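# Close the lower drawer of the desk's steel cabinet

## Task

Shove the lowest drawer of the steel cabinet standing on the desk fully shut. It must stay shut by itself once the robot lets go. No tool or other loose item may reach the floor, and the robot must not topple or be left leaning.

## Robot and tools

ROBOT. A Rainbow Robotics RB-Y1 runs in a physics simulation. It has a wheeled base with two drive wheels and two rear casters, a bending torso, a head, and two arms with parallel grippers. The base is 0.66 m long and 0.58 m wide, and its front edge sits 0.10 m ahead of the drive axle. It cannot drive sideways. The lower torso (the leg) folds at ankle, knee and hip, and when bent it can poke out past the base's front. Occasionally a loose object gets a brief outside push.

FRAMES. The base frame has its origin on the floor between the drive wheels, with x ahead, y to the left and z up. The chest, left_hand and right_hand positions are reported in it. A hand point lies between its finger pads; the fingers point along that hand's -z and close along its x. Reported hand positions drift from the truth, more so at long reach. The odometry frame is the base frame at the start of the scene. base_odometry counts wheel rotation only, so wheel slip shows up as travel. Heading is in radians, left positive, from -3.142 to 3.142.

execute_actions. Arguments: "actions", a list holding one action or none, and "cameras", a list drawn from head_camera, left_wrist_camera, right_wrist_camera, all. Omitted, null or ["all"] returns every camera; [] returns none. An empty actions list only reports state and pictures, and the "pictures" line gives the image order. One action may contain:
- "base": exactly one key. {"translate_m": d} is an offset in metres along the base's current heading, forward positive, -3 to 3. {"rotate_rad": d} is an in-place turn offset in radians, left (counter-clockwise seen from above) positive, -3.2 to 3.2. Offsets count from where the base last reported itself.
- "joints": a single dict keyed by joint name covering both arms, torso and head. Each value is an absolute target in radians (grippers in metres). Ranges: torso_squat_rad 0 to 1.2 (higher lowers a level chest); torso_shift_rad -0.3 to 0.6 (positive pushes hips forward); torso_pitch_rad -0.2 to 1.4 (positive leans forward); torso_yaw_rad -1.5 to 1.5 (positive turns left). Per arm (prefix left_ or right_): shoulder_pitch_rad -2.356 to 2.356 (0 hanging, negative raises the arm forward and inward); shoulder_roll_rad 0 to 3.141 on the left, -3.141 to 0 on the right (sign lifts the arm outward); shoulder_yaw_rad -2.094 to 2.094 (positive swings a bent forearm leftward on both arms); elbow_rad -2.617 to 0.01 (negative bends); forearm_roll_rad -3.141 to 3.141; wrist_pitch_rad -1.57 to 1.919 (negative tips the hand forward); hand_roll_rad -2.705 to 2.705; gripper_m 0 to 0.1, the pad gap. Rolls are positive counter-clockwise from above on a hanging arm, on both sides. head_pan_rad -0.523 to 0.523 (left positive, relative to chest); head_tilt_rad -0.35 to 1.57 (positive looks down). Done tolerance is ±0.02 rad, ±0.004 m for grippers.
- "speeds": lower caps for translate_m (0.05 to 0.4 m/s) or rotate_rad (0.1 to 1.509 rad/s). Base moves needing over 8.667 s are refused.
- "min_time_s": 0.1 to 8, a floor on each arm and head motion's duration.
Top joint speeds: arms 1 rad/s (wrist-end joints 1.5), head 1.5, squat and pitch 0.3, shift 0.15, torso yaw 0.6, grippers 0.1 m/s. An action lasts at most 15 s. Parts left out may still be driving toward older targets. Bad keys or out-of-range numbers cause the whole call to be rejected with no motion. If a result reports a stop, the remaining calls in that reply are skipped.

Torso coupling: squat + shift <= 1.52; squat - shift + pitch <= 1.57; shift + 0.5 pitch - 0.4 squat <= 0.7; shift + 0.3 pitch - 0.5 squat <= 0.39. Breaking one leaves commanded torso joints short, as off_target.

wait: {"seconds": 0 to 10}; sends nothing new and returns state and images. zoom_image: {"camera", "region": [x0, y0, x1, y1]} in pixels from the top-left, no larger than 504 by 504, on the newest full image. finished_scene: {"scene": the number of the scene to close}; irreversible, and the drawer must already stay shut unaided. Sending a reply with no tool call ends everything.

RESULTS. base_status and joint_status say how each motion ended: done (for the base, wheels turned the full amount even if slipping); off_target (resting short, maybe still pushing); limit_stop_at_<name>; contact_stop (torso or arm met firm resistance); time_out; stopped_with_arm (torso halted because an arm contact-stopped); limit_stop_at_own_body (self-collision guard acted before touching). A contact_stop, time_out or stopped_with_arm halts its whole group (torso; left arm joints; right arm joints) and those joints hold in place. "joint command not followed" with a "cause:" line means an arm's targets were held back for arm self-collision; joints read not_followed and may retry later. on_its_own lists uncommanded parts; "held at" is a held target, not the current angle. MOTOR HOT appears from 65 °C; at 80 °C an OVER-TEMPERATURE FAULT brakes that arm, shown as limit_stop_at_motor_heat. A torque fault (limits 64.4 N m shoulders, 33.1 elbows, 23 wrist-end joints) freezes the robot for 10 s.

CAUTIONS. After a stop, retract first in a separate action: arms, then torso. Exception: if both hands grip one object and the torso contact-stops at once with nothing in the way, resend every arm joint at its joint_positions value, then resend the torso. The base keeps pushing into furniture and its wheels may spin; a bent leg hitting furniture can slide the robot back unseen by odometry. Each arm carries 3 kg; heavy loads far forward can tip the robot. Never let the arms collide or press together. Shove gently, keep loose items on the desk, and avoid slamming the drawer.

CAMERAS. head_camera 896x504, fx=fy 617.663, centre (448.466, 252.096), at about [-0.133, -0.002, 1.479] in base frame at start. Wrist cameras are 644x364: left fx 323.917, right fx 338.866. Calibration is approximate (about 0.5 degrees, 2.5 mm), worse on extended arms.

Each tool is called after "Request:" as a command line: name --argument value for each argument, lists and objects as JSON in quotes; but a table of rows of numbers goes row by row, as --pt "numbers of a row", without its own name.

## Session

Request:
execute_actions --actions '[]'

Scene clock: 0.00 s.
base_odometry: x=+0.000 y=+0.000 heading=+0.000 (m, m, rad; odometry frame)
base_status: not commanded
joint_positions: torso_squat_rad=+0.350 torso_shift_rad=+0.000 torso_pitch_rad=-0.001 torso_yaw_rad=+0.000 left_shoulder_pitch_rad=+0.019 left_shoulder_roll_rad=+0.024 left_shoulder_yaw_rad=+0.035 left_elbow_rad=-0.188 left_forearm_roll_rad=-0.023 left_wrist_pitch_rad=-0.019 left_hand_roll_rad=-0.043 left_gripper_m=+0.101 right_shoulder_pitch_rad=-0.030 right_shoulder_roll_rad=-0.016 right_shoulder_yaw_rad=-0.006 right_elbow_rad=-0.118 right_forearm_roll_rad=-0.009 right_wrist_pitch_rad=-0.029 right_hand_roll_rad=+0.026 right_gripper_m=+0.100 head_pan_rad=-0.001 head_tilt_rad=+0.401
joint_status: not commanded
chest: x=-0.2286 y=-0.0007 z=+1.2474 quat_wxyz=(+1.000, +0.001, -0.001, +0.000) (m; base frame)
left_hand: x=-0.1461 y=+0.2419 z=+0.5676 quat_wxyz=(+0.995, +0.018, -0.094, -0.014) (m; base frame)
right_hand: x=-0.1425 y=-0.2315 z=+0.5675 quat_wxyz=(+0.996, -0.008, -0.088, +0.011) (m; base frame)
pictures: head_camera, left_wrist_camera, right_wrist_camera
Images, in order (width x height): head_camera 896x504, left_wrist_camera 644x364, right_wrist_camera 644x364.

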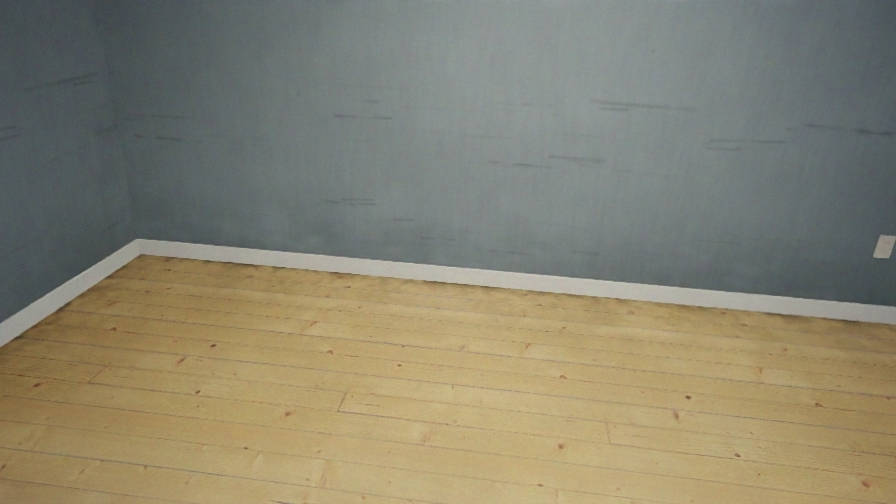

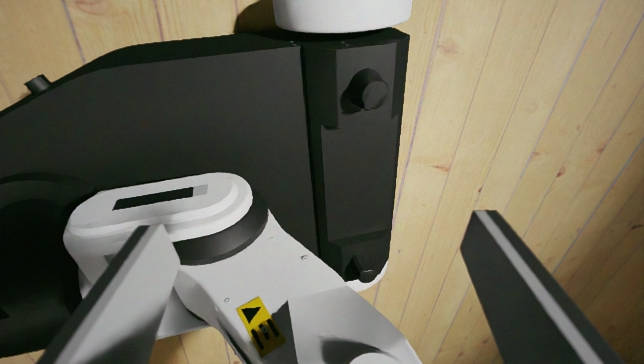

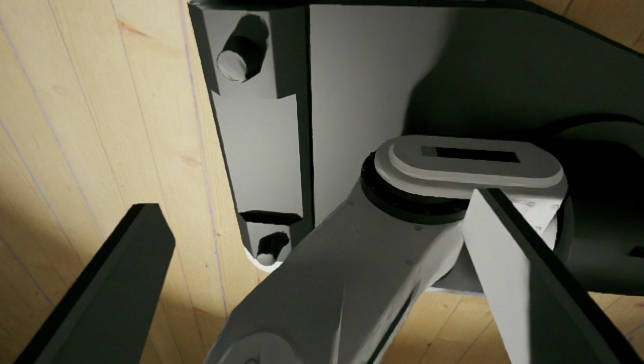

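Request:
execute_actions --actions '[{"joints":{"torso_yaw_rad":-0.8,"head_pan_rad":-0.52}}]' --cameras '["head_camera"]'

Scene clock: 4.50 s.
base_odometry: x=+0.000 y=+0.000 heading=+0.000 (m, m, rad; odometry frame)
base_status: not commanded
joint_positions: torso_squat_rad=+0.350 torso_shift_rad=+0.000 torso_pitch_rad=-0.001 torso_yaw_rad=-0.800 left_shoulder_pitch_rad=+0.019 left_shoulder_roll_rad=+0.024 left_shoulder_yaw_rad=+0.035 left_elbow_rad=-0.189 left_forearm_roll_rad=-0.023 left_wrist_pitch_rad=-0.019 left_hand_roll_rad=-0.043 left_gripper_m=+0.101 right_shoulder_pitch_rad=-0.030 right_shoulder_roll_rad=-0.016 right_shoulder_yaw_rad=-0.006 right_elbow_rad=-0.118 right_forearm_roll_rad=-0.009 right_wrist_pitch_rad=-0.029 right_hand_roll_rad=+0.026 right_gripper_m=+0.100 head_pan_rad=-0.520 head_tilt_rad=+0.401
joint_status: all done
chest: x=-0.2286 y=-0.0007 z=+1.2474 quat_wxyz=(+0.921, +0.001, +0.000, -0.389) (m; base frame)
left_hand: x=+0.0026 y=+0.1098 z=+0.5676 quat_wxyz=(+0.911, -0.020, -0.093, -0.400) (m; base frame)
right_hand: x=-0.3347 y=-0.2225 z=+0.5673 quat_wxyz=(+0.922, -0.041, -0.077, -0.378) (m; base frame)
pictures: head_camera
camera_calibration (this result's frames):
head_camera: T_world_to_cam=[[-0.961636, -0.269283, 0.0523706, -0.289663], [-0.156433, 0.381456, -0.911054, 1.35074], [0.225354, -0.884295, -0.408947, 0.570915], [0, 0, 0, 1]] pos_world=[-0.195907, -0.0883915, 1.47924]
Images, in order (width x height): head_camera 896x504.

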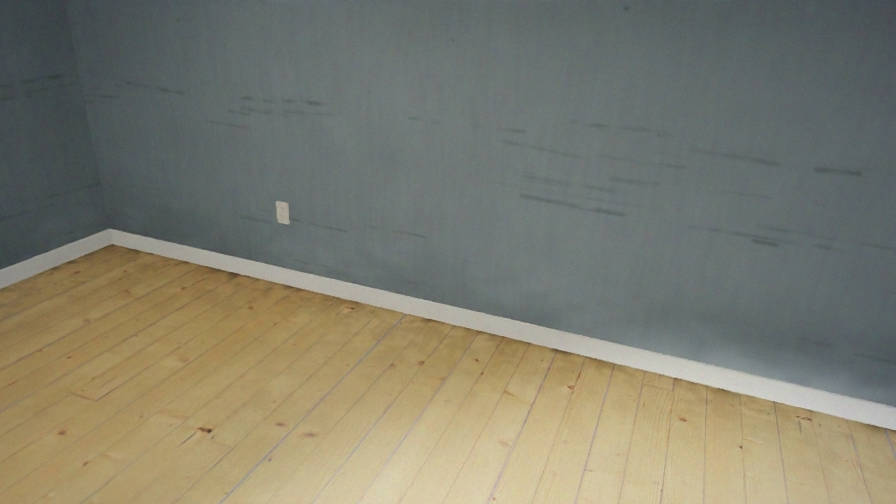

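Request:
execute_actions --actions '[{"base":{"rotate_rad":-1.4}}]' --cameras '["head_camera"]'

Scene clock: 10.47 s.
base_odometry: x=+0.000 y=+0.000 heading=-1.399 (m, m, rad; odometry frame)
base_status: done
joint_positions: torso_squat_rad=+0.350 torso_shift_rad=+0.000 torso_pitch_rad=-0.001 torso_yaw_rad=-0.800 left_shoulder_pitch_rad=+0.019 left_shoulder_roll_rad=+0.024 left_shoulder_yaw_rad=+0.035 left_elbow_rad=-0.189 left_forearm_roll_rad=-0.023 left_wrist_pitch_rad=-0.019 left_hand_roll_rad=-0.043 left_gripper_m=+0.101 right_shoulder_pitch_rad=-0.030 right_shoulder_roll_rad=-0.016 right_shoulder_yaw_rad=-0.006 right_elbow_rad=-0.118 right_forearm_roll_rad=-0.009 right_wrist_pitch_rad=-0.029 right_hand_roll_rad=+0.026 right_gripper_m=+0.100 head_pan_rad=-0.520 head_tilt_rad=+0.401
joint_status: not commanded
chest: x=-0.2286 y=-0.0007 z=+1.2474 quat_wxyz=(+0.921, +0.001, +0.000, -0.389) (m; base frame)
left_hand: x=+0.0026 y=+0.1098 z=+0.5676 quat_wxyz=(+0.911, -0.020, -0.093, -0.400) (m; base frame)
right_hand: x=-0.3347 y=-0.2225 z=+0.5673 quat_wxyz=(+0.922, -0.041, -0.077, -0.378) (m; base frame)
pictures: head_camera
camera_calibration (this result's frames):
head_camera: T_world_to_cam=[[-0.961636, -0.269283, 0.0523682, -0.289665], [-0.156429, 0.381448, -0.911058, 1.35074], [0.225357, -0.884299, -0.408938, 0.570912], [0, 0, 0, 1]] pos_world=[-0.195915, -0.088383, 1.47924]
Images, in order (width x height): head_camera 896x504.

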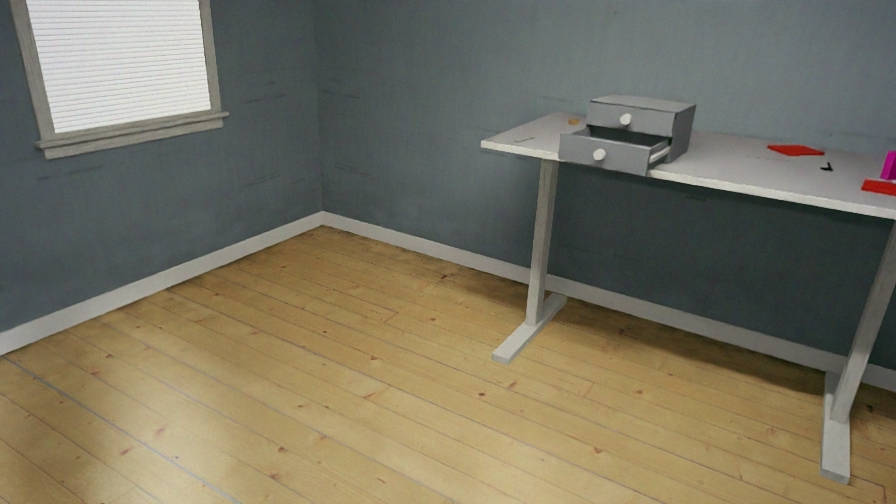

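Request:
zoom_image --camera "head_camera" --region '[470, 70, 750, 220]'

Region (470, 70, 750, 220) of head_camera's 896x504 image, scaled by 1.800, with more detail than that image has; it fills the top 270 rows of this view, and the rest is white.

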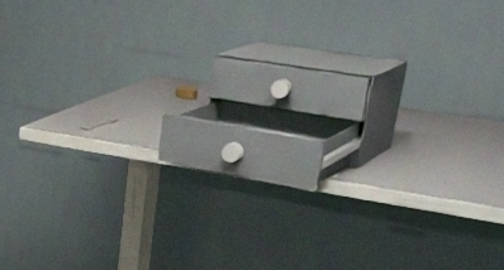

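Request:
execute_actions --actions '[{"base":{"rotate_rad":-1.68},"joints":{"torso_yaw_rad":0,"head_pan_rad":0,"torso_squat_rad":0.2}}]' --cameras '[]'

Request:
execute_actions --actions '[{"base":{"translate_m":1.35},"joints":{"head_tilt_rad":0.6}}]' --cameras '[]'

Request:
execute_actions --actions '[{"base":{"rotate_rad":-0.134},"joints":{"head_pan_rad":0.15}}]' --cameras '["head_camera"]'

Scene clock: 28.07 s.
base_odometry: x=+0.000 y=+0.000 heading=-3.079 (m, m, rad; odometry frame)
base_status: done
joint_positions: torso_squat_rad=+0.200 torso_shift_rad=+0.000 torso_pitch_rad=-0.001 torso_yaw_rad=+0.000 left_shoulder_pitch_rad=+0.020 left_shoulder_roll_rad=+0.024 left_shoulder_yaw_rad=+0.035 left_elbow_rad=-0.188 left_forearm_roll_rad=-0.023 left_wrist_pitch_rad=-0.019 left_hand_roll_rad=-0.043 left_gripper_m=+0.101 right_shoulder_pitch_rad=-0.030 right_shoulder_roll_rad=-0.016 right_shoulder_yaw_rad=-0.006 right_elbow_rad=-0.118 right_forearm_roll_rad=-0.009 right_wrist_pitch_rad=-0.029 right_hand_roll_rad=+0.026 right_gripper_m=+0.100 head_pan_rad=+0.000 head_tilt_rad=+0.401
joint_status: all done
chest: x=-0.2286 y=-0.0007 z=+1.2760 quat_wxyz=(+1.000, +0.001, -0.001, +0.000) (m; base frame)
left_hand: x=-0.1462 y=+0.2419 z=+0.5961 quat_wxyz=(+0.995, +0.018, -0.094, -0.014) (m; base frame)
right_hand: x=-0.1425 y=-0.2316 z=+0.5960 quat_wxyz=(+0.996, -0.008, -0.088, +0.011) (m; base frame)
pictures: none
No camera images: the call's "cameras" was empty. Leave "cameras" out to get every camera's image.

Scene clock: 32.80 s.
base_odometry: x=-1.348 y=-0.083 heading=-3.080 (m, m, rad; odometry frame)
base_status: done
joint_positions: torso_squat_rad=+0.200 torso_shift_rad=+0.000 torso_pitch_rad=-0.001 torso_yaw_rad=+0.000 left_shoulder_pitch_rad=+0.019 left_shoulder_roll_rad=+0.024 left_shoulder_yaw_rad=+0.035 left_elbow_rad=-0.188 left_forearm_roll_rad=-0.023 left_wrist_pitch_rad=-0.019 left_hand_roll_rad=-0.043 left_gripper_m=+0.101 right_shoulder_pitch_rad=-0.030 right_shoulder_roll_rad=-0.016 right_shoulder_yaw_rad=-0.006 right_elbow_rad=-0.118 right_forearm_roll_rad=-0.009 right_wrist_pitch_rad=-0.029 right_hand_roll_rad=+0.026 right_gripper_m=+0.100 head_pan_rad=+0.000 head_tilt_rad=+0.600
joint_status: all done
chest: x=-0.2286 y=-0.0007 z=+1.2760 quat_wxyz=(+1.000, +0.001, +0.000, +0.000) (m; base frame)
left_hand: x=-0.1460 y=+0.2419 z=+0.5962 quat_wxyz=(+0.995, +0.018, -0.094, -0.014) (m; base frame)
right_hand: x=-0.1425 y=-0.2316 z=+0.5960 quat_wxyz=(+0.996, -0.008, -0.088, +0.011) (m; base frame)
pictures: none
No camera images: the call's "cameras" was empty. Leave "cameras" out to get every camera's image.

Scene clock: 34.43 s.
base_odometry: x=-1.348 y=-0.083 heading=+3.070 (m, m, rad; odometry frame)
base_status: done
joint_positions: torso_squat_rad=+0.200 torso_shift_rad=+0.000 torso_pitch_rad=-0.001 torso_yaw_rad=+0.000 left_shoulder_pitch_rad=+0.019 left_shoulder_roll_rad=+0.024 left_shoulder_yaw_rad=+0.035 left_elbow_rad=-0.188 left_forearm_roll_rad=-0.023 left_wrist_pitch_rad=-0.019 left_hand_roll_rad=-0.043 left_gripper_m=+0.101 right_shoulder_pitch_rad=-0.030 right_shoulder_roll_rad=-0.016 right_shoulder_yaw_rad=-0.006 right_elbow_rad=-0.118 right_forearm_roll_rad=-0.009 right_wrist_pitch_rad=-0.029 right_hand_roll_rad=+0.026 right_gripper_m=+0.100 head_pan_rad=+0.150 head_tilt_rad=+0.600
joint_status: all done
chest: x=-0.2286 y=-0.0007 z=+1.2760 quat_wxyz=(+1.000, +0.001, -0.001, +0.000) (m; base frame)
left_hand: x=-0.1460 y=+0.2419 z=+0.5961 quat_wxyz=(+0.995, +0.018, -0.094, -0.014) (m; base frame)
right_hand: x=-0.1425 y=-0.2316 z=+0.5961 quat_wxyz=(+0.996, -0.008, -0.088, +0.011) (m; base frame)
pictures: head_camera
camera_calibration (this result's frames):
head_camera: T_world_to_cam=[[0.181032, -0.98234, 0.0472746, -0.0373351], [-0.563688, -0.14303, -0.81351, 1.14309], [0.805905, 0.120623, -0.579627, 0.967969], [0, 0, 0, 1]] pos_world=[-0.128984, 0.0100612, 1.49274]
Images, in order (width x height): head_camera 896x504.

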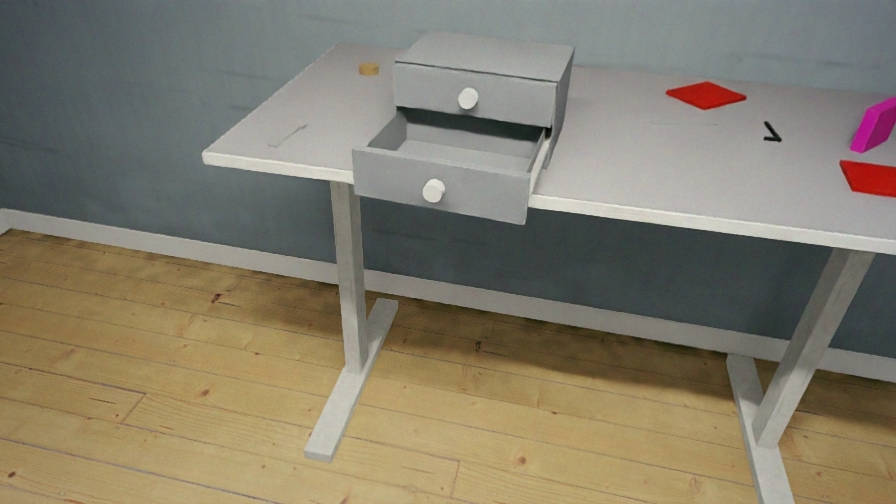

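Request:
zoom_image --camera "head_camera" --region '[330, 20, 610, 240]'

Request:
zoom_image --camera "head_camera" --region '[600, 60, 896, 220]'

Request:
zoom_image --camera "head_camera" --region '[200, 40, 420, 180]'

Region (330, 20, 610, 240) of head_camera's 896x504 image, scaled by 1.800, with more detail than that image has; it fills the top 396 rows of this view, and the rest is white.

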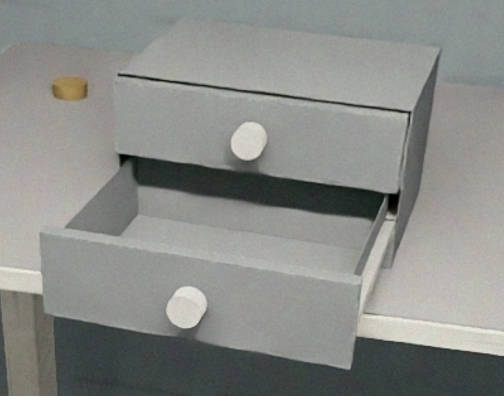

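Region (600, 60, 896, 220) of head_camera's 896x504 image, scaled by 1.703, with more detail than that image has; it fills the top 272 rows of this view, and the rest is white.

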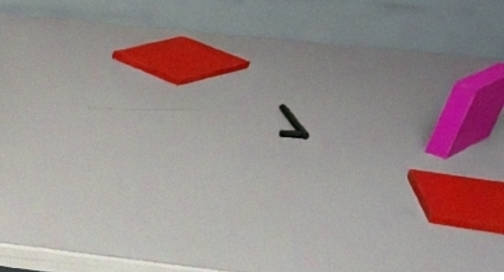

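Region (200, 40, 420, 180) of head_camera's 896x504 image, scaled by 2.291, with more detail than that image has; it fills the top 321 rows of this view, and the rest is white.

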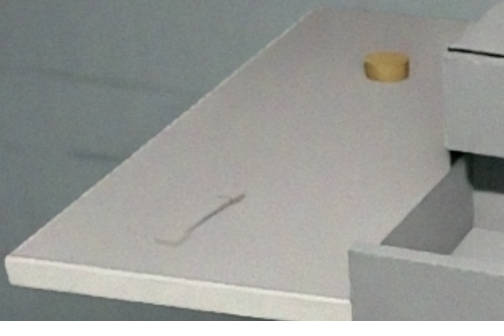

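Request:
execute_actions --actions '[{"base":{"translate_m":0.25},"joints":{"torso_squat_rad":0.45,"left_shoulder_pitch_rad":-0.4,"left_elbow_rad":-0.9,"left_wrist_pitch_rad":-0.27,"left_hand_roll_rad":-1.57,"left_shoulder_yaw_rad":0,"left_forearm_roll_rad":0,"left_gripper_m":0.08}}]' --cameras '["head_camera","left_wrist_camera"]'

Scene clock: 62.00 s.
base_odometry: x=-1.597 y=-0.065 heading=+3.069 (m, m, rad; odometry frame)
base_status: done
joint_positions: torso_squat_rad=+0.450 torso_shift_rad=+0.000 torso_pitch_rad=-0.001 torso_yaw_rad=+0.000 left_shoulder_pitch_rad=-0.400 left_shoulder_roll_rad=+0.024 left_shoulder_yaw_rad=+0.000 left_elbow_rad=-0.900 left_forearm_roll_rad=+0.000 left_wrist_pitch_rad=-0.270 left_hand_roll_rad=-1.570 left_gripper_m=+0.080 right_shoulder_pitch_rad=-0.030 right_shoulder_roll_rad=-0.016 right_shoulder_yaw_rad=-0.006 right_elbow_rad=-0.118 right_forearm_roll_rad=-0.009 right_wrist_pitch_rad=-0.029 right_hand_roll_rad=+0.026 right_gripper_m=+0.100 head_pan_rad=+0.150 head_tilt_rad=+0.600
joint_status: all done
chest: x=-0.2285 y=-0.0007 z=+1.2202 quat_wxyz=(+1.000, +0.001, +0.000, +0.000) (m; base frame)
left_hand: x=+0.3656 y=+0.1621 z=+0.9461 quat_wxyz=(+0.461, +0.475, -0.512, -0.548) (m; base frame)
right_hand: x=-0.1424 y=-0.2315 z=+0.5403 quat_wxyz=(+0.996, -0.008, -0.088, +0.011) (m; base frame)
pictures: head_camera, left_wrist_camera
camera_calibration (this result's frames):
head_camera: T_world_to_cam=[[0.181005, -0.982347, 0.0472369, -0.0346555], [-0.563728, -0.142988, -0.813489, 1.09775], [0.805883, 0.120617, -0.579658, 0.935661], [0, 0, 0, 1]] pos_world=[-0.128926, 0.010066, 1.43701]
left_wrist_camera: T_world_to_cam=[[-0.147675, -0.985466, -0.0839617, 0.292654], [-0.599933, 0.156745, -0.784545, 0.972232], [0.786303, -0.0654859, -0.614361, 0.386745], [0, 0, 0, 1]] pos_world=[0.322394, 0.161335, 1.02493]
Images, in order (width x height): head_camera 896x504, left_wrist_camera 644x364.

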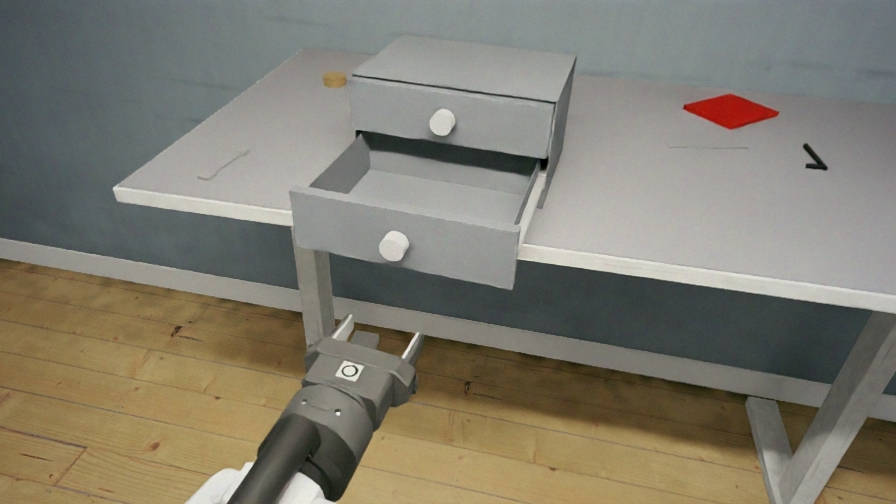

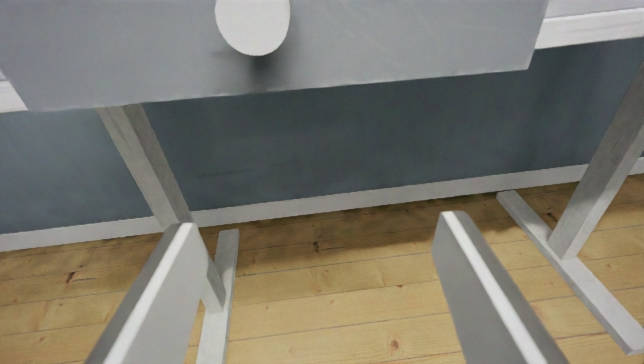

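Request:
zoom_image --camera "head_camera" --region '[470, 120, 610, 260]'

Request:
execute_actions --actions '[{"base":{"translate_m":0.08},"joints":{"torso_squat_rad":0.28,"left_shoulder_yaw_rad":0.04},"speeds":{"translate_m":0.08}}]' --cameras '["head_camera","left_wrist_camera"]'

Region (470, 120, 610, 260) of head_camera's 896x504 image, scaled by 3.600, with more detail than that image has.

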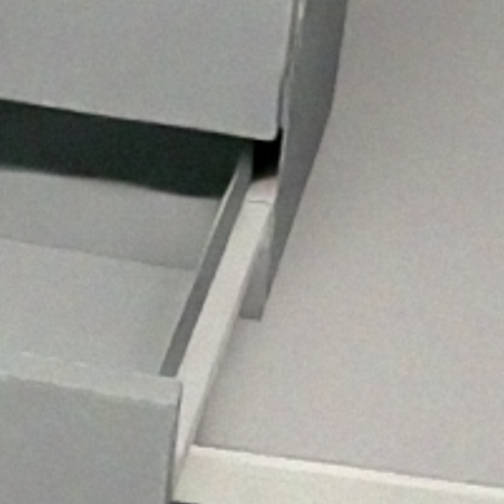

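Scene clock: 70.20 s.
base_odometry: x=-1.677 y=-0.059 heading=+3.068 (m, m, rad; odometry frame)
base_status: done
joint_positions: torso_squat_rad=+0.280 torso_shift_rad=+0.000 torso_pitch_rad=-0.001 torso_yaw_rad=+0.000 left_shoulder_pitch_rad=-0.400 left_shoulder_roll_rad=+0.024 left_shoulder_yaw_rad=+0.040 left_elbow_rad=-0.900 left_forearm_roll_rad=+0.000 left_wrist_pitch_rad=-0.270 left_hand_roll_rad=-1.570 left_gripper_m=+0.080 right_shoulder_pitch_rad=-0.030 right_shoulder_roll_rad=-0.016 right_shoulder_yaw_rad=-0.006 right_elbow_rad=-0.118 right_forearm_roll_rad=-0.009 right_wrist_pitch_rad=-0.029 right_hand_roll_rad=+0.026 right_gripper_m=+0.100 head_pan_rad=+0.150 head_tilt_rad=+0.600
joint_status: all done
chest: x=-0.2285 y=-0.0007 z=+1.2627 quat_wxyz=(+1.000, +0.001, +0.000, +0.000) (m; base frame)
left_hand: x=+0.3673 y=+0.1787 z=+0.9890 quat_wxyz=(+0.474, +0.481, -0.507, -0.535) (m; base frame)
right_hand: x=-0.1425 y=-0.2316 z=+0.5827 quat_wxyz=(+0.996, -0.008, -0.088, +0.011) (m; base frame)
pictures: head_camera, left_wrist_camera
camera_calibration (this result's frames):
head_camera: T_world_to_cam=[[0.181008, -0.982347, 0.0472232, -0.0366665], [-0.563792, -0.142988, -0.813445, 1.1322], [0.805838, 0.120616, -0.579722, 0.960308], [0, 0, 0, 1]] pos_world=[-0.128888, 0.0100444, 1.47943]
left_wrist_camera: T_world_to_cam=[[-0.111529, -0.991323, -0.0695739, 0.286424], [-0.605393, 0.123296, -0.786319, 1.01402], [0.788074, -0.0455775, -0.613891, 0.408185], [0, 0, 0, 1]] pos_world=[0.324147, 0.177518, 1.06785]
Images, in order (width x height): head_camera 896x504, left_wrist_camera 644x364.

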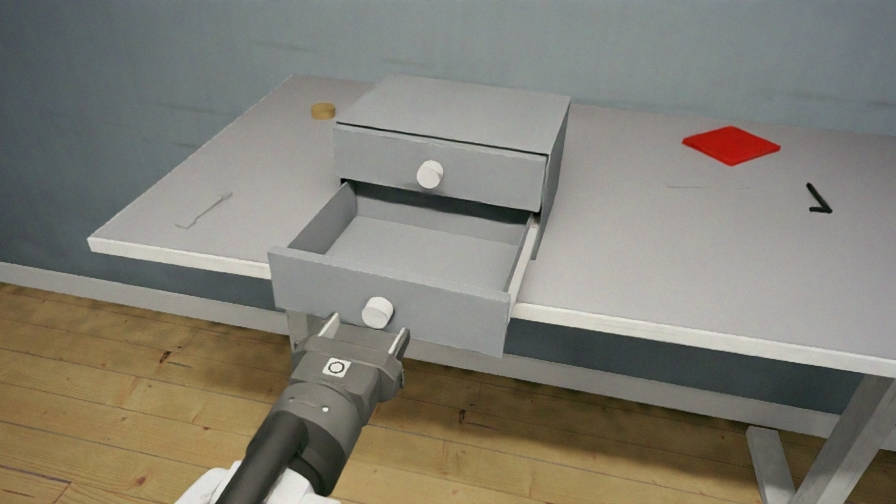

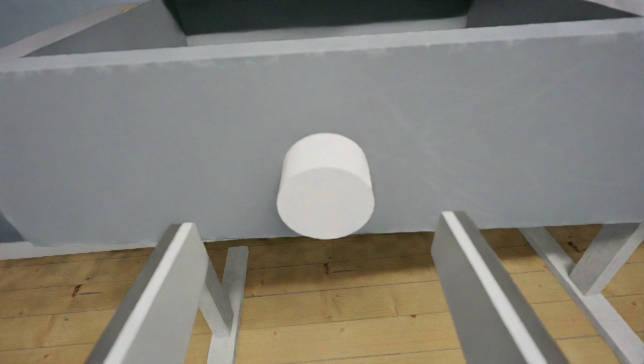

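Request:
execute_actions --actions '[{"base":{"translate_m":0.14},"speeds":{"translate_m":0.05},"joints":{"head_tilt_rad":0.7}}]' --cameras '["head_camera","left_wrist_camera"]'

Scene clock: 76.57 s.
base_odometry: x=-1.817 y=-0.049 heading=+3.066 (m, m, rad; odometry frame)
base_status: done
joint_positions: torso_squat_rad=+0.280 torso_shift_rad=+0.000 torso_pitch_rad=-0.001 torso_yaw_rad=+0.000 left_shoulder_pitch_rad=-0.400 left_shoulder_roll_rad=+0.024 left_shoulder_yaw_rad=+0.040 left_elbow_rad=-0.900 left_forearm_roll_rad=+0.000 left_wrist_pitch_rad=-0.270 left_hand_roll_rad=-1.570 left_gripper_m=+0.080 right_shoulder_pitch_rad=-0.030 right_shoulder_roll_rad=-0.016 right_shoulder_yaw_rad=-0.006 right_elbow_rad=-0.118 right_forearm_roll_rad=-0.009 right_wrist_pitch_rad=-0.029 right_hand_roll_rad=+0.026 right_gripper_m=+0.100 head_pan_rad=+0.150 head_tilt_rad=+0.700
joint_status: all done
chest: x=-0.2286 y=-0.0007 z=+1.2627 quat_wxyz=(+1.000, +0.001, -0.001, +0.000) (m; base frame)
left_hand: x=+0.3673 y=+0.1787 z=+0.9890 quat_wxyz=(+0.474, +0.481, -0.507, -0.535) (m; base frame)
right_hand: x=-0.1425 y=-0.2316 z=+0.5827 quat_wxyz=(+0.996, -0.008, -0.088, +0.011) (m; base frame)
pictures: head_camera, left_wrist_camera
camera_calibration (this result's frames):
head_camera: T_world_to_cam=[[0.185612, -0.981647, 0.0437868, -0.03067], [-0.641111, -0.154752, -0.751684, 1.02581], [0.744664, 0.111449, -0.658069, 1.06233], [0, 0, 0, 1]] pos_world=[-0.127728, 0.010243, 1.47151]
left_wrist_camera: T_world_to_cam=[[-0.111499, -0.991326, -0.0695819, 0.286433], [-0.605392, 0.123284, -0.786321, 1.01399], [0.788079, -0.0455496, -0.613887, 0.40823], [0, 0, 0, 1]] pos_world=[0.324081, 0.177534, 1.06786]
Images, in order (width x height): head_camera 896x504, left_wrist_camera 644x364.

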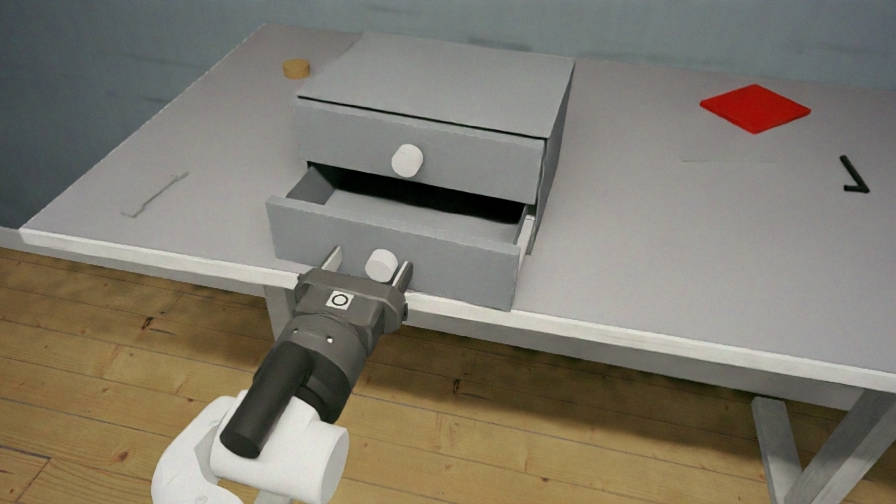

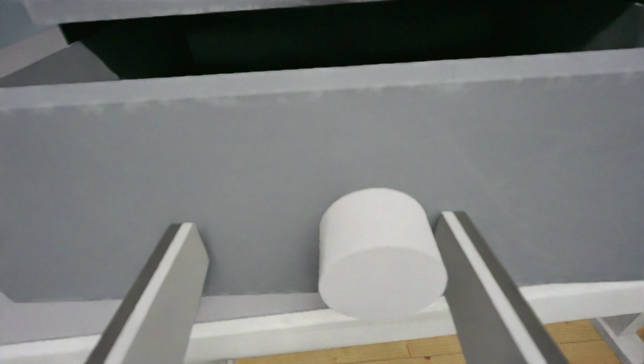

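Request:
execute_actions --actions '[{"base":{"translate_m":0.065},"speeds":{"translate_m":0.05},"joints":{"left_gripper_m":0.1,"left_shoulder_yaw_rad":0.01}}]' --cameras '["head_camera","left_wrist_camera"]'

Scene clock: 83.13 s.
base_odometry: x=-1.882 y=-0.044 heading=+3.065 (m, m, rad; odometry frame)
base_status: done
joint_positions: torso_squat_rad=+0.280 torso_shift_rad=+0.000 torso_pitch_rad=-0.001 torso_yaw_rad=+0.000 left_shoulder_pitch_rad=-0.400 left_shoulder_roll_rad=+0.024 left_shoulder_yaw_rad=+0.010 left_elbow_rad=-0.900 left_forearm_roll_rad=+0.000 left_wrist_pitch_rad=-0.270 left_hand_roll_rad=-1.570 left_gripper_m=+0.100 right_shoulder_pitch_rad=-0.030 right_shoulder_roll_rad=-0.016 right_shoulder_yaw_rad=-0.006 right_elbow_rad=-0.118 right_forearm_roll_rad=-0.009 right_wrist_pitch_rad=-0.029 right_hand_roll_rad=+0.026 right_gripper_m=+0.100 head_pan_rad=+0.150 head_tilt_rad=+0.700
joint_status: all done
chest: x=-0.2286 y=-0.0007 z=+1.2627 quat_wxyz=(+1.000, +0.001, -0.001, +0.000) (m; base frame)
left_hand: x=+0.3660 y=+0.1664 z=+0.9884 quat_wxyz=(+0.464, +0.476, -0.511, -0.545) (m; base frame)
right_hand: x=-0.1425 y=-0.2316 z=+0.5827 quat_wxyz=(+0.996, -0.008, -0.088, +0.011) (m; base frame)
pictures: head_camera, left_wrist_camera
camera_calibration (this result's frames):
head_camera: T_world_to_cam=[[0.185623, -0.981645, 0.0437887, -0.0306738], [-0.641099, -0.154759, -0.751693, 1.02581], [0.744672, 0.111458, -0.658058, 1.06233], [0, 0, 0, 1]] pos_world=[-0.127744, 0.0102375, 1.47151]
left_wrist_camera: T_world_to_cam=[[-0.138426, -0.98711, -0.0803236, 0.293769], [-0.60173, 0.148246, -0.784821, 1.00733], [0.786612, -0.0603068, -0.614495, 0.411957], [0, 0, 0, 1]] pos_world=[0.322759, 0.165493, 1.06732]
Images, in order (width x height): head_camera 896x504, left_wrist_camera 644x364.

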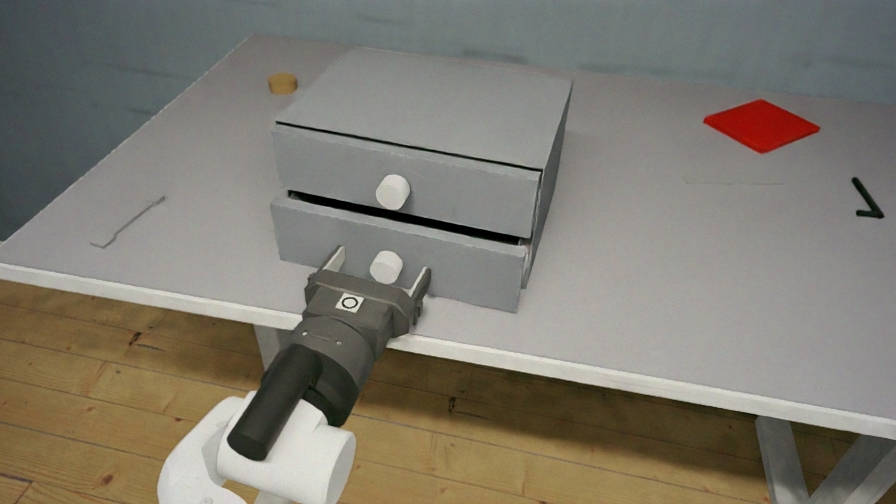

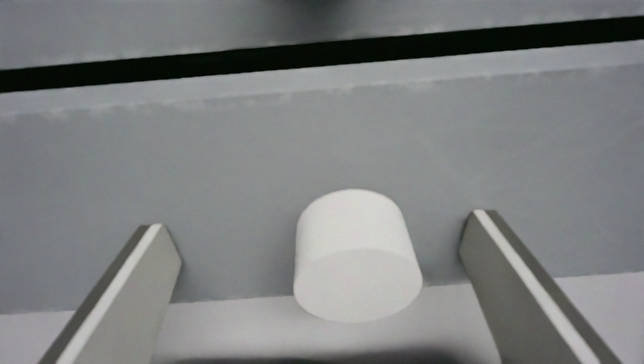

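Request:
execute_actions --actions '[{"base":{"translate_m":0.022},"speeds":{"translate_m":0.05}}]' --cameras '["head_camera","left_wrist_camera"]'

Request:
zoom_image --camera "head_camera" --region '[440, 150, 620, 330]'

Scene clock: 86.63 s.
base_odometry: x=-1.904 y=-0.042 heading=+3.065 (m, m, rad; odometry frame)
base_status: done
joint_positions: torso_squat_rad=+0.280 torso_shift_rad=+0.000 torso_pitch_rad=-0.001 torso_yaw_rad=+0.000 left_shoulder_pitch_rad=-0.400 left_shoulder_roll_rad=+0.024 left_shoulder_yaw_rad=+0.010 left_elbow_rad=-0.900 left_forearm_roll_rad=+0.000 left_wrist_pitch_rad=-0.270 left_hand_roll_rad=-1.570 left_gripper_m=+0.100 right_shoulder_pitch_rad=-0.030 right_shoulder_roll_rad=-0.016 right_shoulder_yaw_rad=-0.006 right_elbow_rad=-0.118 right_forearm_roll_rad=-0.009 right_wrist_pitch_rad=-0.029 right_hand_roll_rad=+0.026 right_gripper_m=+0.100 head_pan_rad=+0.150 head_tilt_rad=+0.700
joint_status: not commanded
chest: x=-0.2286 y=-0.0007 z=+1.2627 quat_wxyz=(+1.000, +0.001, -0.001, +0.000) (m; base frame)
left_hand: x=+0.3660 y=+0.1664 z=+0.9884 quat_wxyz=(+0.464, +0.476, -0.511, -0.545) (m; base frame)
right_hand: x=-0.1425 y=-0.2316 z=+0.5827 quat_wxyz=(+0.996, -0.008, -0.088, +0.011) (m; base frame)
pictures: head_camera, left_wrist_camera
camera_calibration (this result's frames):
head_camera: T_world_to_cam=[[0.185623, -0.981645, 0.0437891, -0.0306745], [-0.641097, -0.154759, -0.751694, 1.02582], [0.744674, 0.111458, -0.658056, 1.06232], [0, 0, 0, 1]] pos_world=[-0.127744, 0.0102375, 1.47151]
left_wrist_camera: T_world_to_cam=[[-0.138431, -0.987109, -0.0803264, 0.293771], [-0.601751, 0.148252, -0.784804, 1.00731], [0.786595, -0.0603043, -0.614517, 0.411979], [0, 0, 0, 1]] pos_world=[0.322758, 0.165492, 1.06731]
Images, in order (width x height): head_camera 896x504, left_wrist_camera 644x364.

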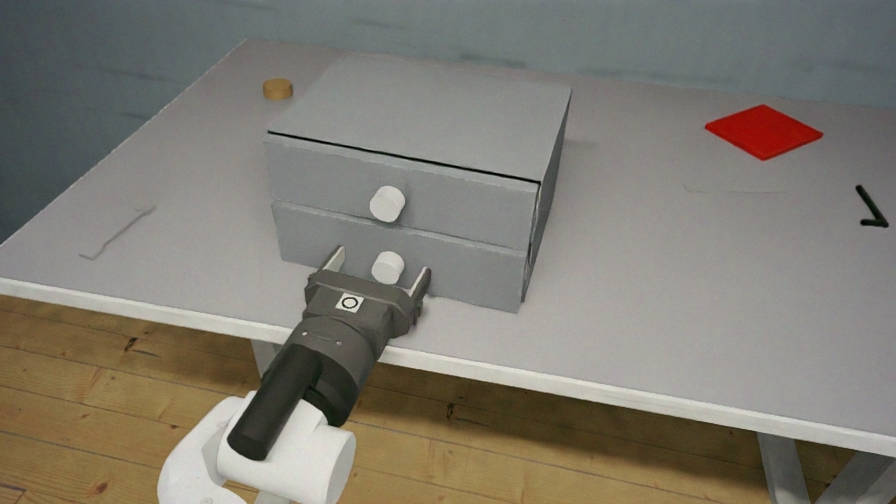

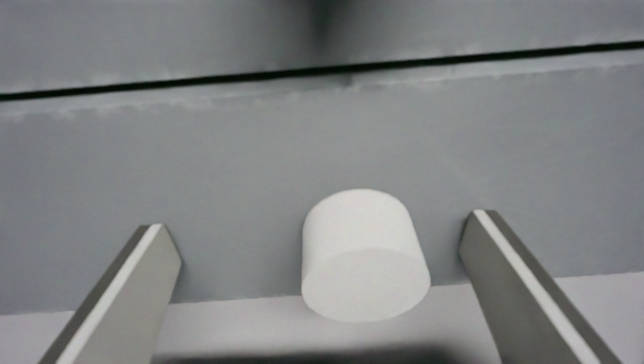

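Region (440, 150, 620, 330) of head_camera's 896x504 image, scaled by 2.800, with more detail than that image has.

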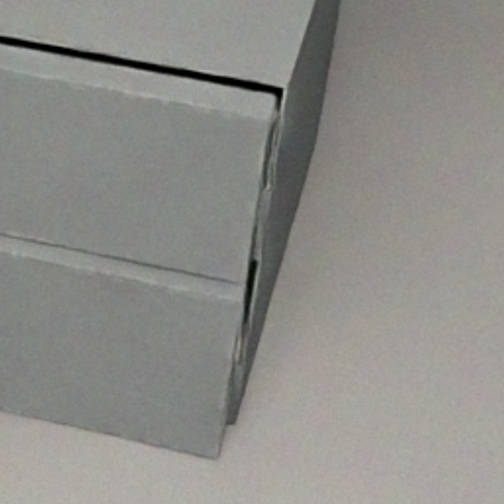

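Still a bit proud.

Request:
execute_actions --actions '[{"base":{"translate_m":0.008},"speeds":{"translate_m":0.05}}]' --cameras '["head_camera","left_wrist_camera"]'

Request:
zoom_image --camera "head_camera" --region '[440, 150, 620, 330]'

Scene clock: 94.67 s.
base_odometry: x=-1.912 y=-0.041 heading=+3.064 (m, m, rad; odometry frame)
base_status: done
joint_positions: torso_squat_rad=+0.280 torso_shift_rad=-0.001 torso_pitch_rad=-0.001 torso_yaw_rad=+0.000 left_shoulder_pitch_rad=-0.399 left_shoulder_roll_rad=+0.024 left_shoulder_yaw_rad=+0.010 left_elbow_rad=-0.900 left_forearm_roll_rad=+0.000 left_wrist_pitch_rad=-0.270 left_hand_roll_rad=-1.570 left_gripper_m=+0.100 right_shoulder_pitch_rad=-0.030 right_shoulder_roll_rad=-0.016 right_shoulder_yaw_rad=-0.006 right_elbow_rad=-0.118 right_forearm_roll_rad=-0.009 right_wrist_pitch_rad=-0.029 right_hand_roll_rad=+0.026 right_gripper_m=+0.100 head_pan_rad=+0.150 head_tilt_rad=+0.700
joint_status: not commanded
chest: x=-0.2288 y=-0.0007 z=+1.2627 quat_wxyz=(+1.000, +0.001, -0.001, +0.000) (m; base frame)
left_hand: x=+0.3656 y=+0.1665 z=+0.9884 quat_wxyz=(+0.465, +0.476, -0.511, -0.544) (m; base frame)
right_hand: x=-0.1425 y=-0.2316 z=+0.5828 quat_wxyz=(+0.996, -0.008, -0.088, +0.011) (m; base frame)
pictures: head_camera, left_wrist_camera
camera_calibration (this result's frames):
head_camera: T_world_to_cam=[[0.185712, -0.981627, 0.0438164, -0.0306599], [-0.640868, -0.154806, -0.75188, 1.02595], [0.744848, 0.111553, -0.657843, 1.06226], [0, 0, 0, 1]] pos_world=[-0.128026, 0.0102293, 1.47153]
left_wrist_camera: T_world_to_cam=[[-0.138212, -0.987137, -0.080365, 0.293804], [-0.601698, 0.148143, -0.784865, 1.00715], [0.786675, -0.060122, -0.614433, 0.412071], [0, 0, 0, 1]] pos_world=[0.322442, 0.165597, 1.06728]
Images, in order (width x height): head_camera 896x504, left_wrist_camera 644x364.

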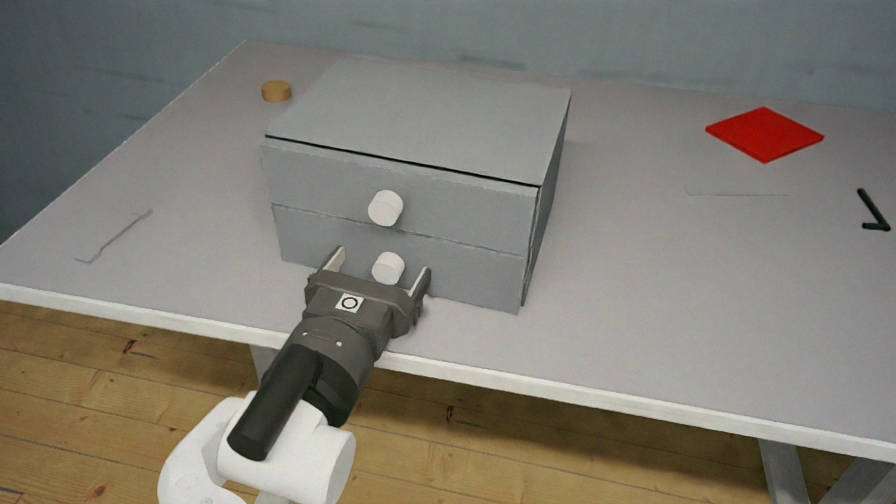

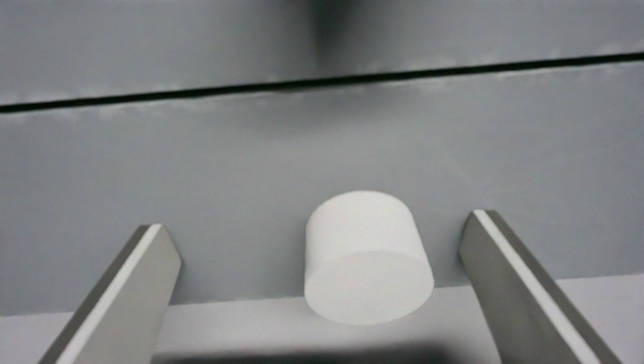

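Region (440, 150, 620, 330) of head_camera's 896x504 image, scaled by 2.800, with more detail than that image has.

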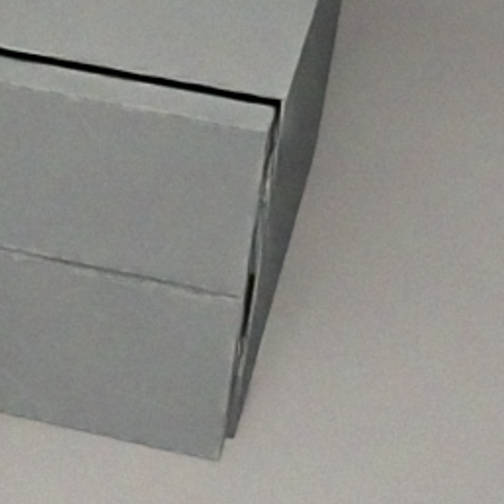

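Flush, and the arm shows resistance. Back off and check.

Request:
execute_actions --actions '[{"base":{"translate_m":-0.05}}]' --cameras '["head_camera","left_wrist_camera"]'

Scene clock: 98.97 s.
base_odometry: x=-1.862 y=-0.045 heading=+3.065 (m, m, rad; odometry frame)
base_status: done
joint_positions: torso_squat_rad=+0.280 torso_shift_rad=+0.000 torso_pitch_rad=-0.001 torso_yaw_rad=+0.000 left_shoulder_pitch_rad=-0.400 left_shoulder_roll_rad=+0.024 left_shoulder_yaw_rad=+0.010 left_elbow_rad=-0.900 left_forearm_roll_rad=+0.000 left_wrist_pitch_rad=-0.270 left_hand_roll_rad=-1.570 left_gripper_m=+0.100 right_shoulder_pitch_rad=-0.030 right_shoulder_roll_rad=-0.016 right_shoulder_yaw_rad=-0.006 right_elbow_rad=-0.118 right_forearm_roll_rad=-0.009 right_wrist_pitch_rad=-0.029 right_hand_roll_rad=+0.026 right_gripper_m=+0.100 head_pan_rad=+0.150 head_tilt_rad=+0.700
joint_status: not commanded
chest: x=-0.2286 y=-0.0007 z=+1.2627 quat_wxyz=(+1.000, +0.001, -0.001, +0.000) (m; base frame)
left_hand: x=+0.3660 y=+0.1663 z=+0.9885 quat_wxyz=(+0.464, +0.476, -0.511, -0.544) (m; base frame)
right_hand: x=-0.1426 y=-0.2316 z=+0.5827 quat_wxyz=(+0.996, -0.008, -0.088, +0.011) (m; base frame)
pictures: head_camera, left_wrist_camera
camera_calibration (this result's frames):
head_camera: T_world_to_cam=[[0.185677, -0.981635, 0.0437709, -0.0306499], [-0.641067, -0.154777, -0.751716, 1.02584], [0.744686, 0.111517, -0.658033, 1.0623], [0, 0, 0, 1]] pos_world=[-0.127758, 0.0102255, 1.47151]
left_wrist_camera: T_world_to_cam=[[-0.138421, -0.987105, -0.0803912, 0.293823], [-0.601619, 0.148288, -0.784899, 1.00742], [0.786699, -0.0602815, -0.614387, 0.411853], [0, 0, 0, 1]] pos_world=[0.322751, 0.165473, 1.06738]
Images, in order (width x height): head_camera 896x504, left_wrist_camera 644x364.

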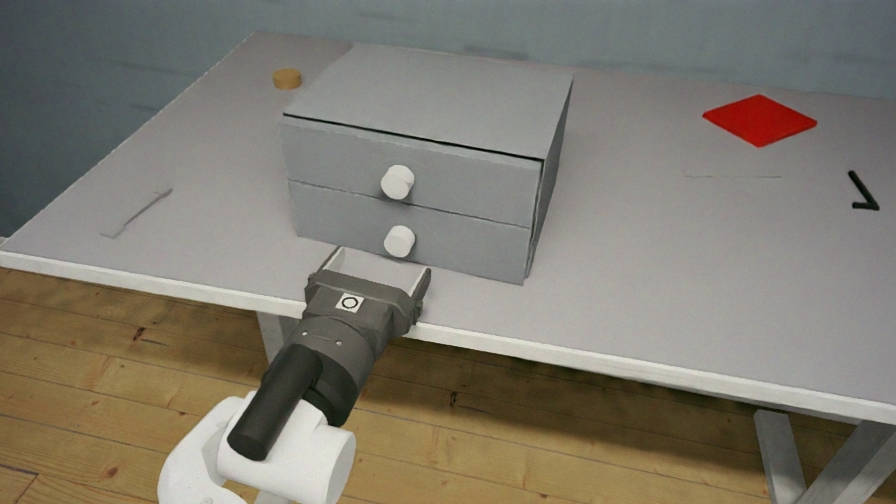

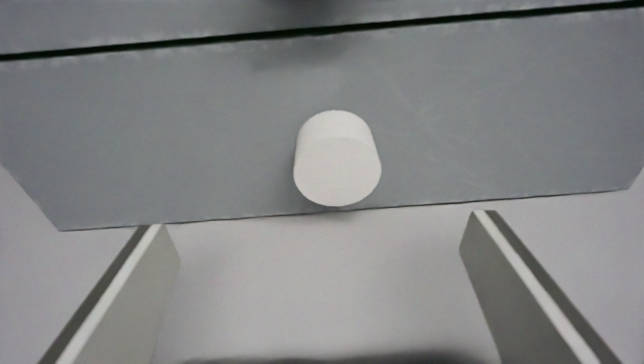

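Request:
finished_scene --scene 1

The scene is finished: the task was done.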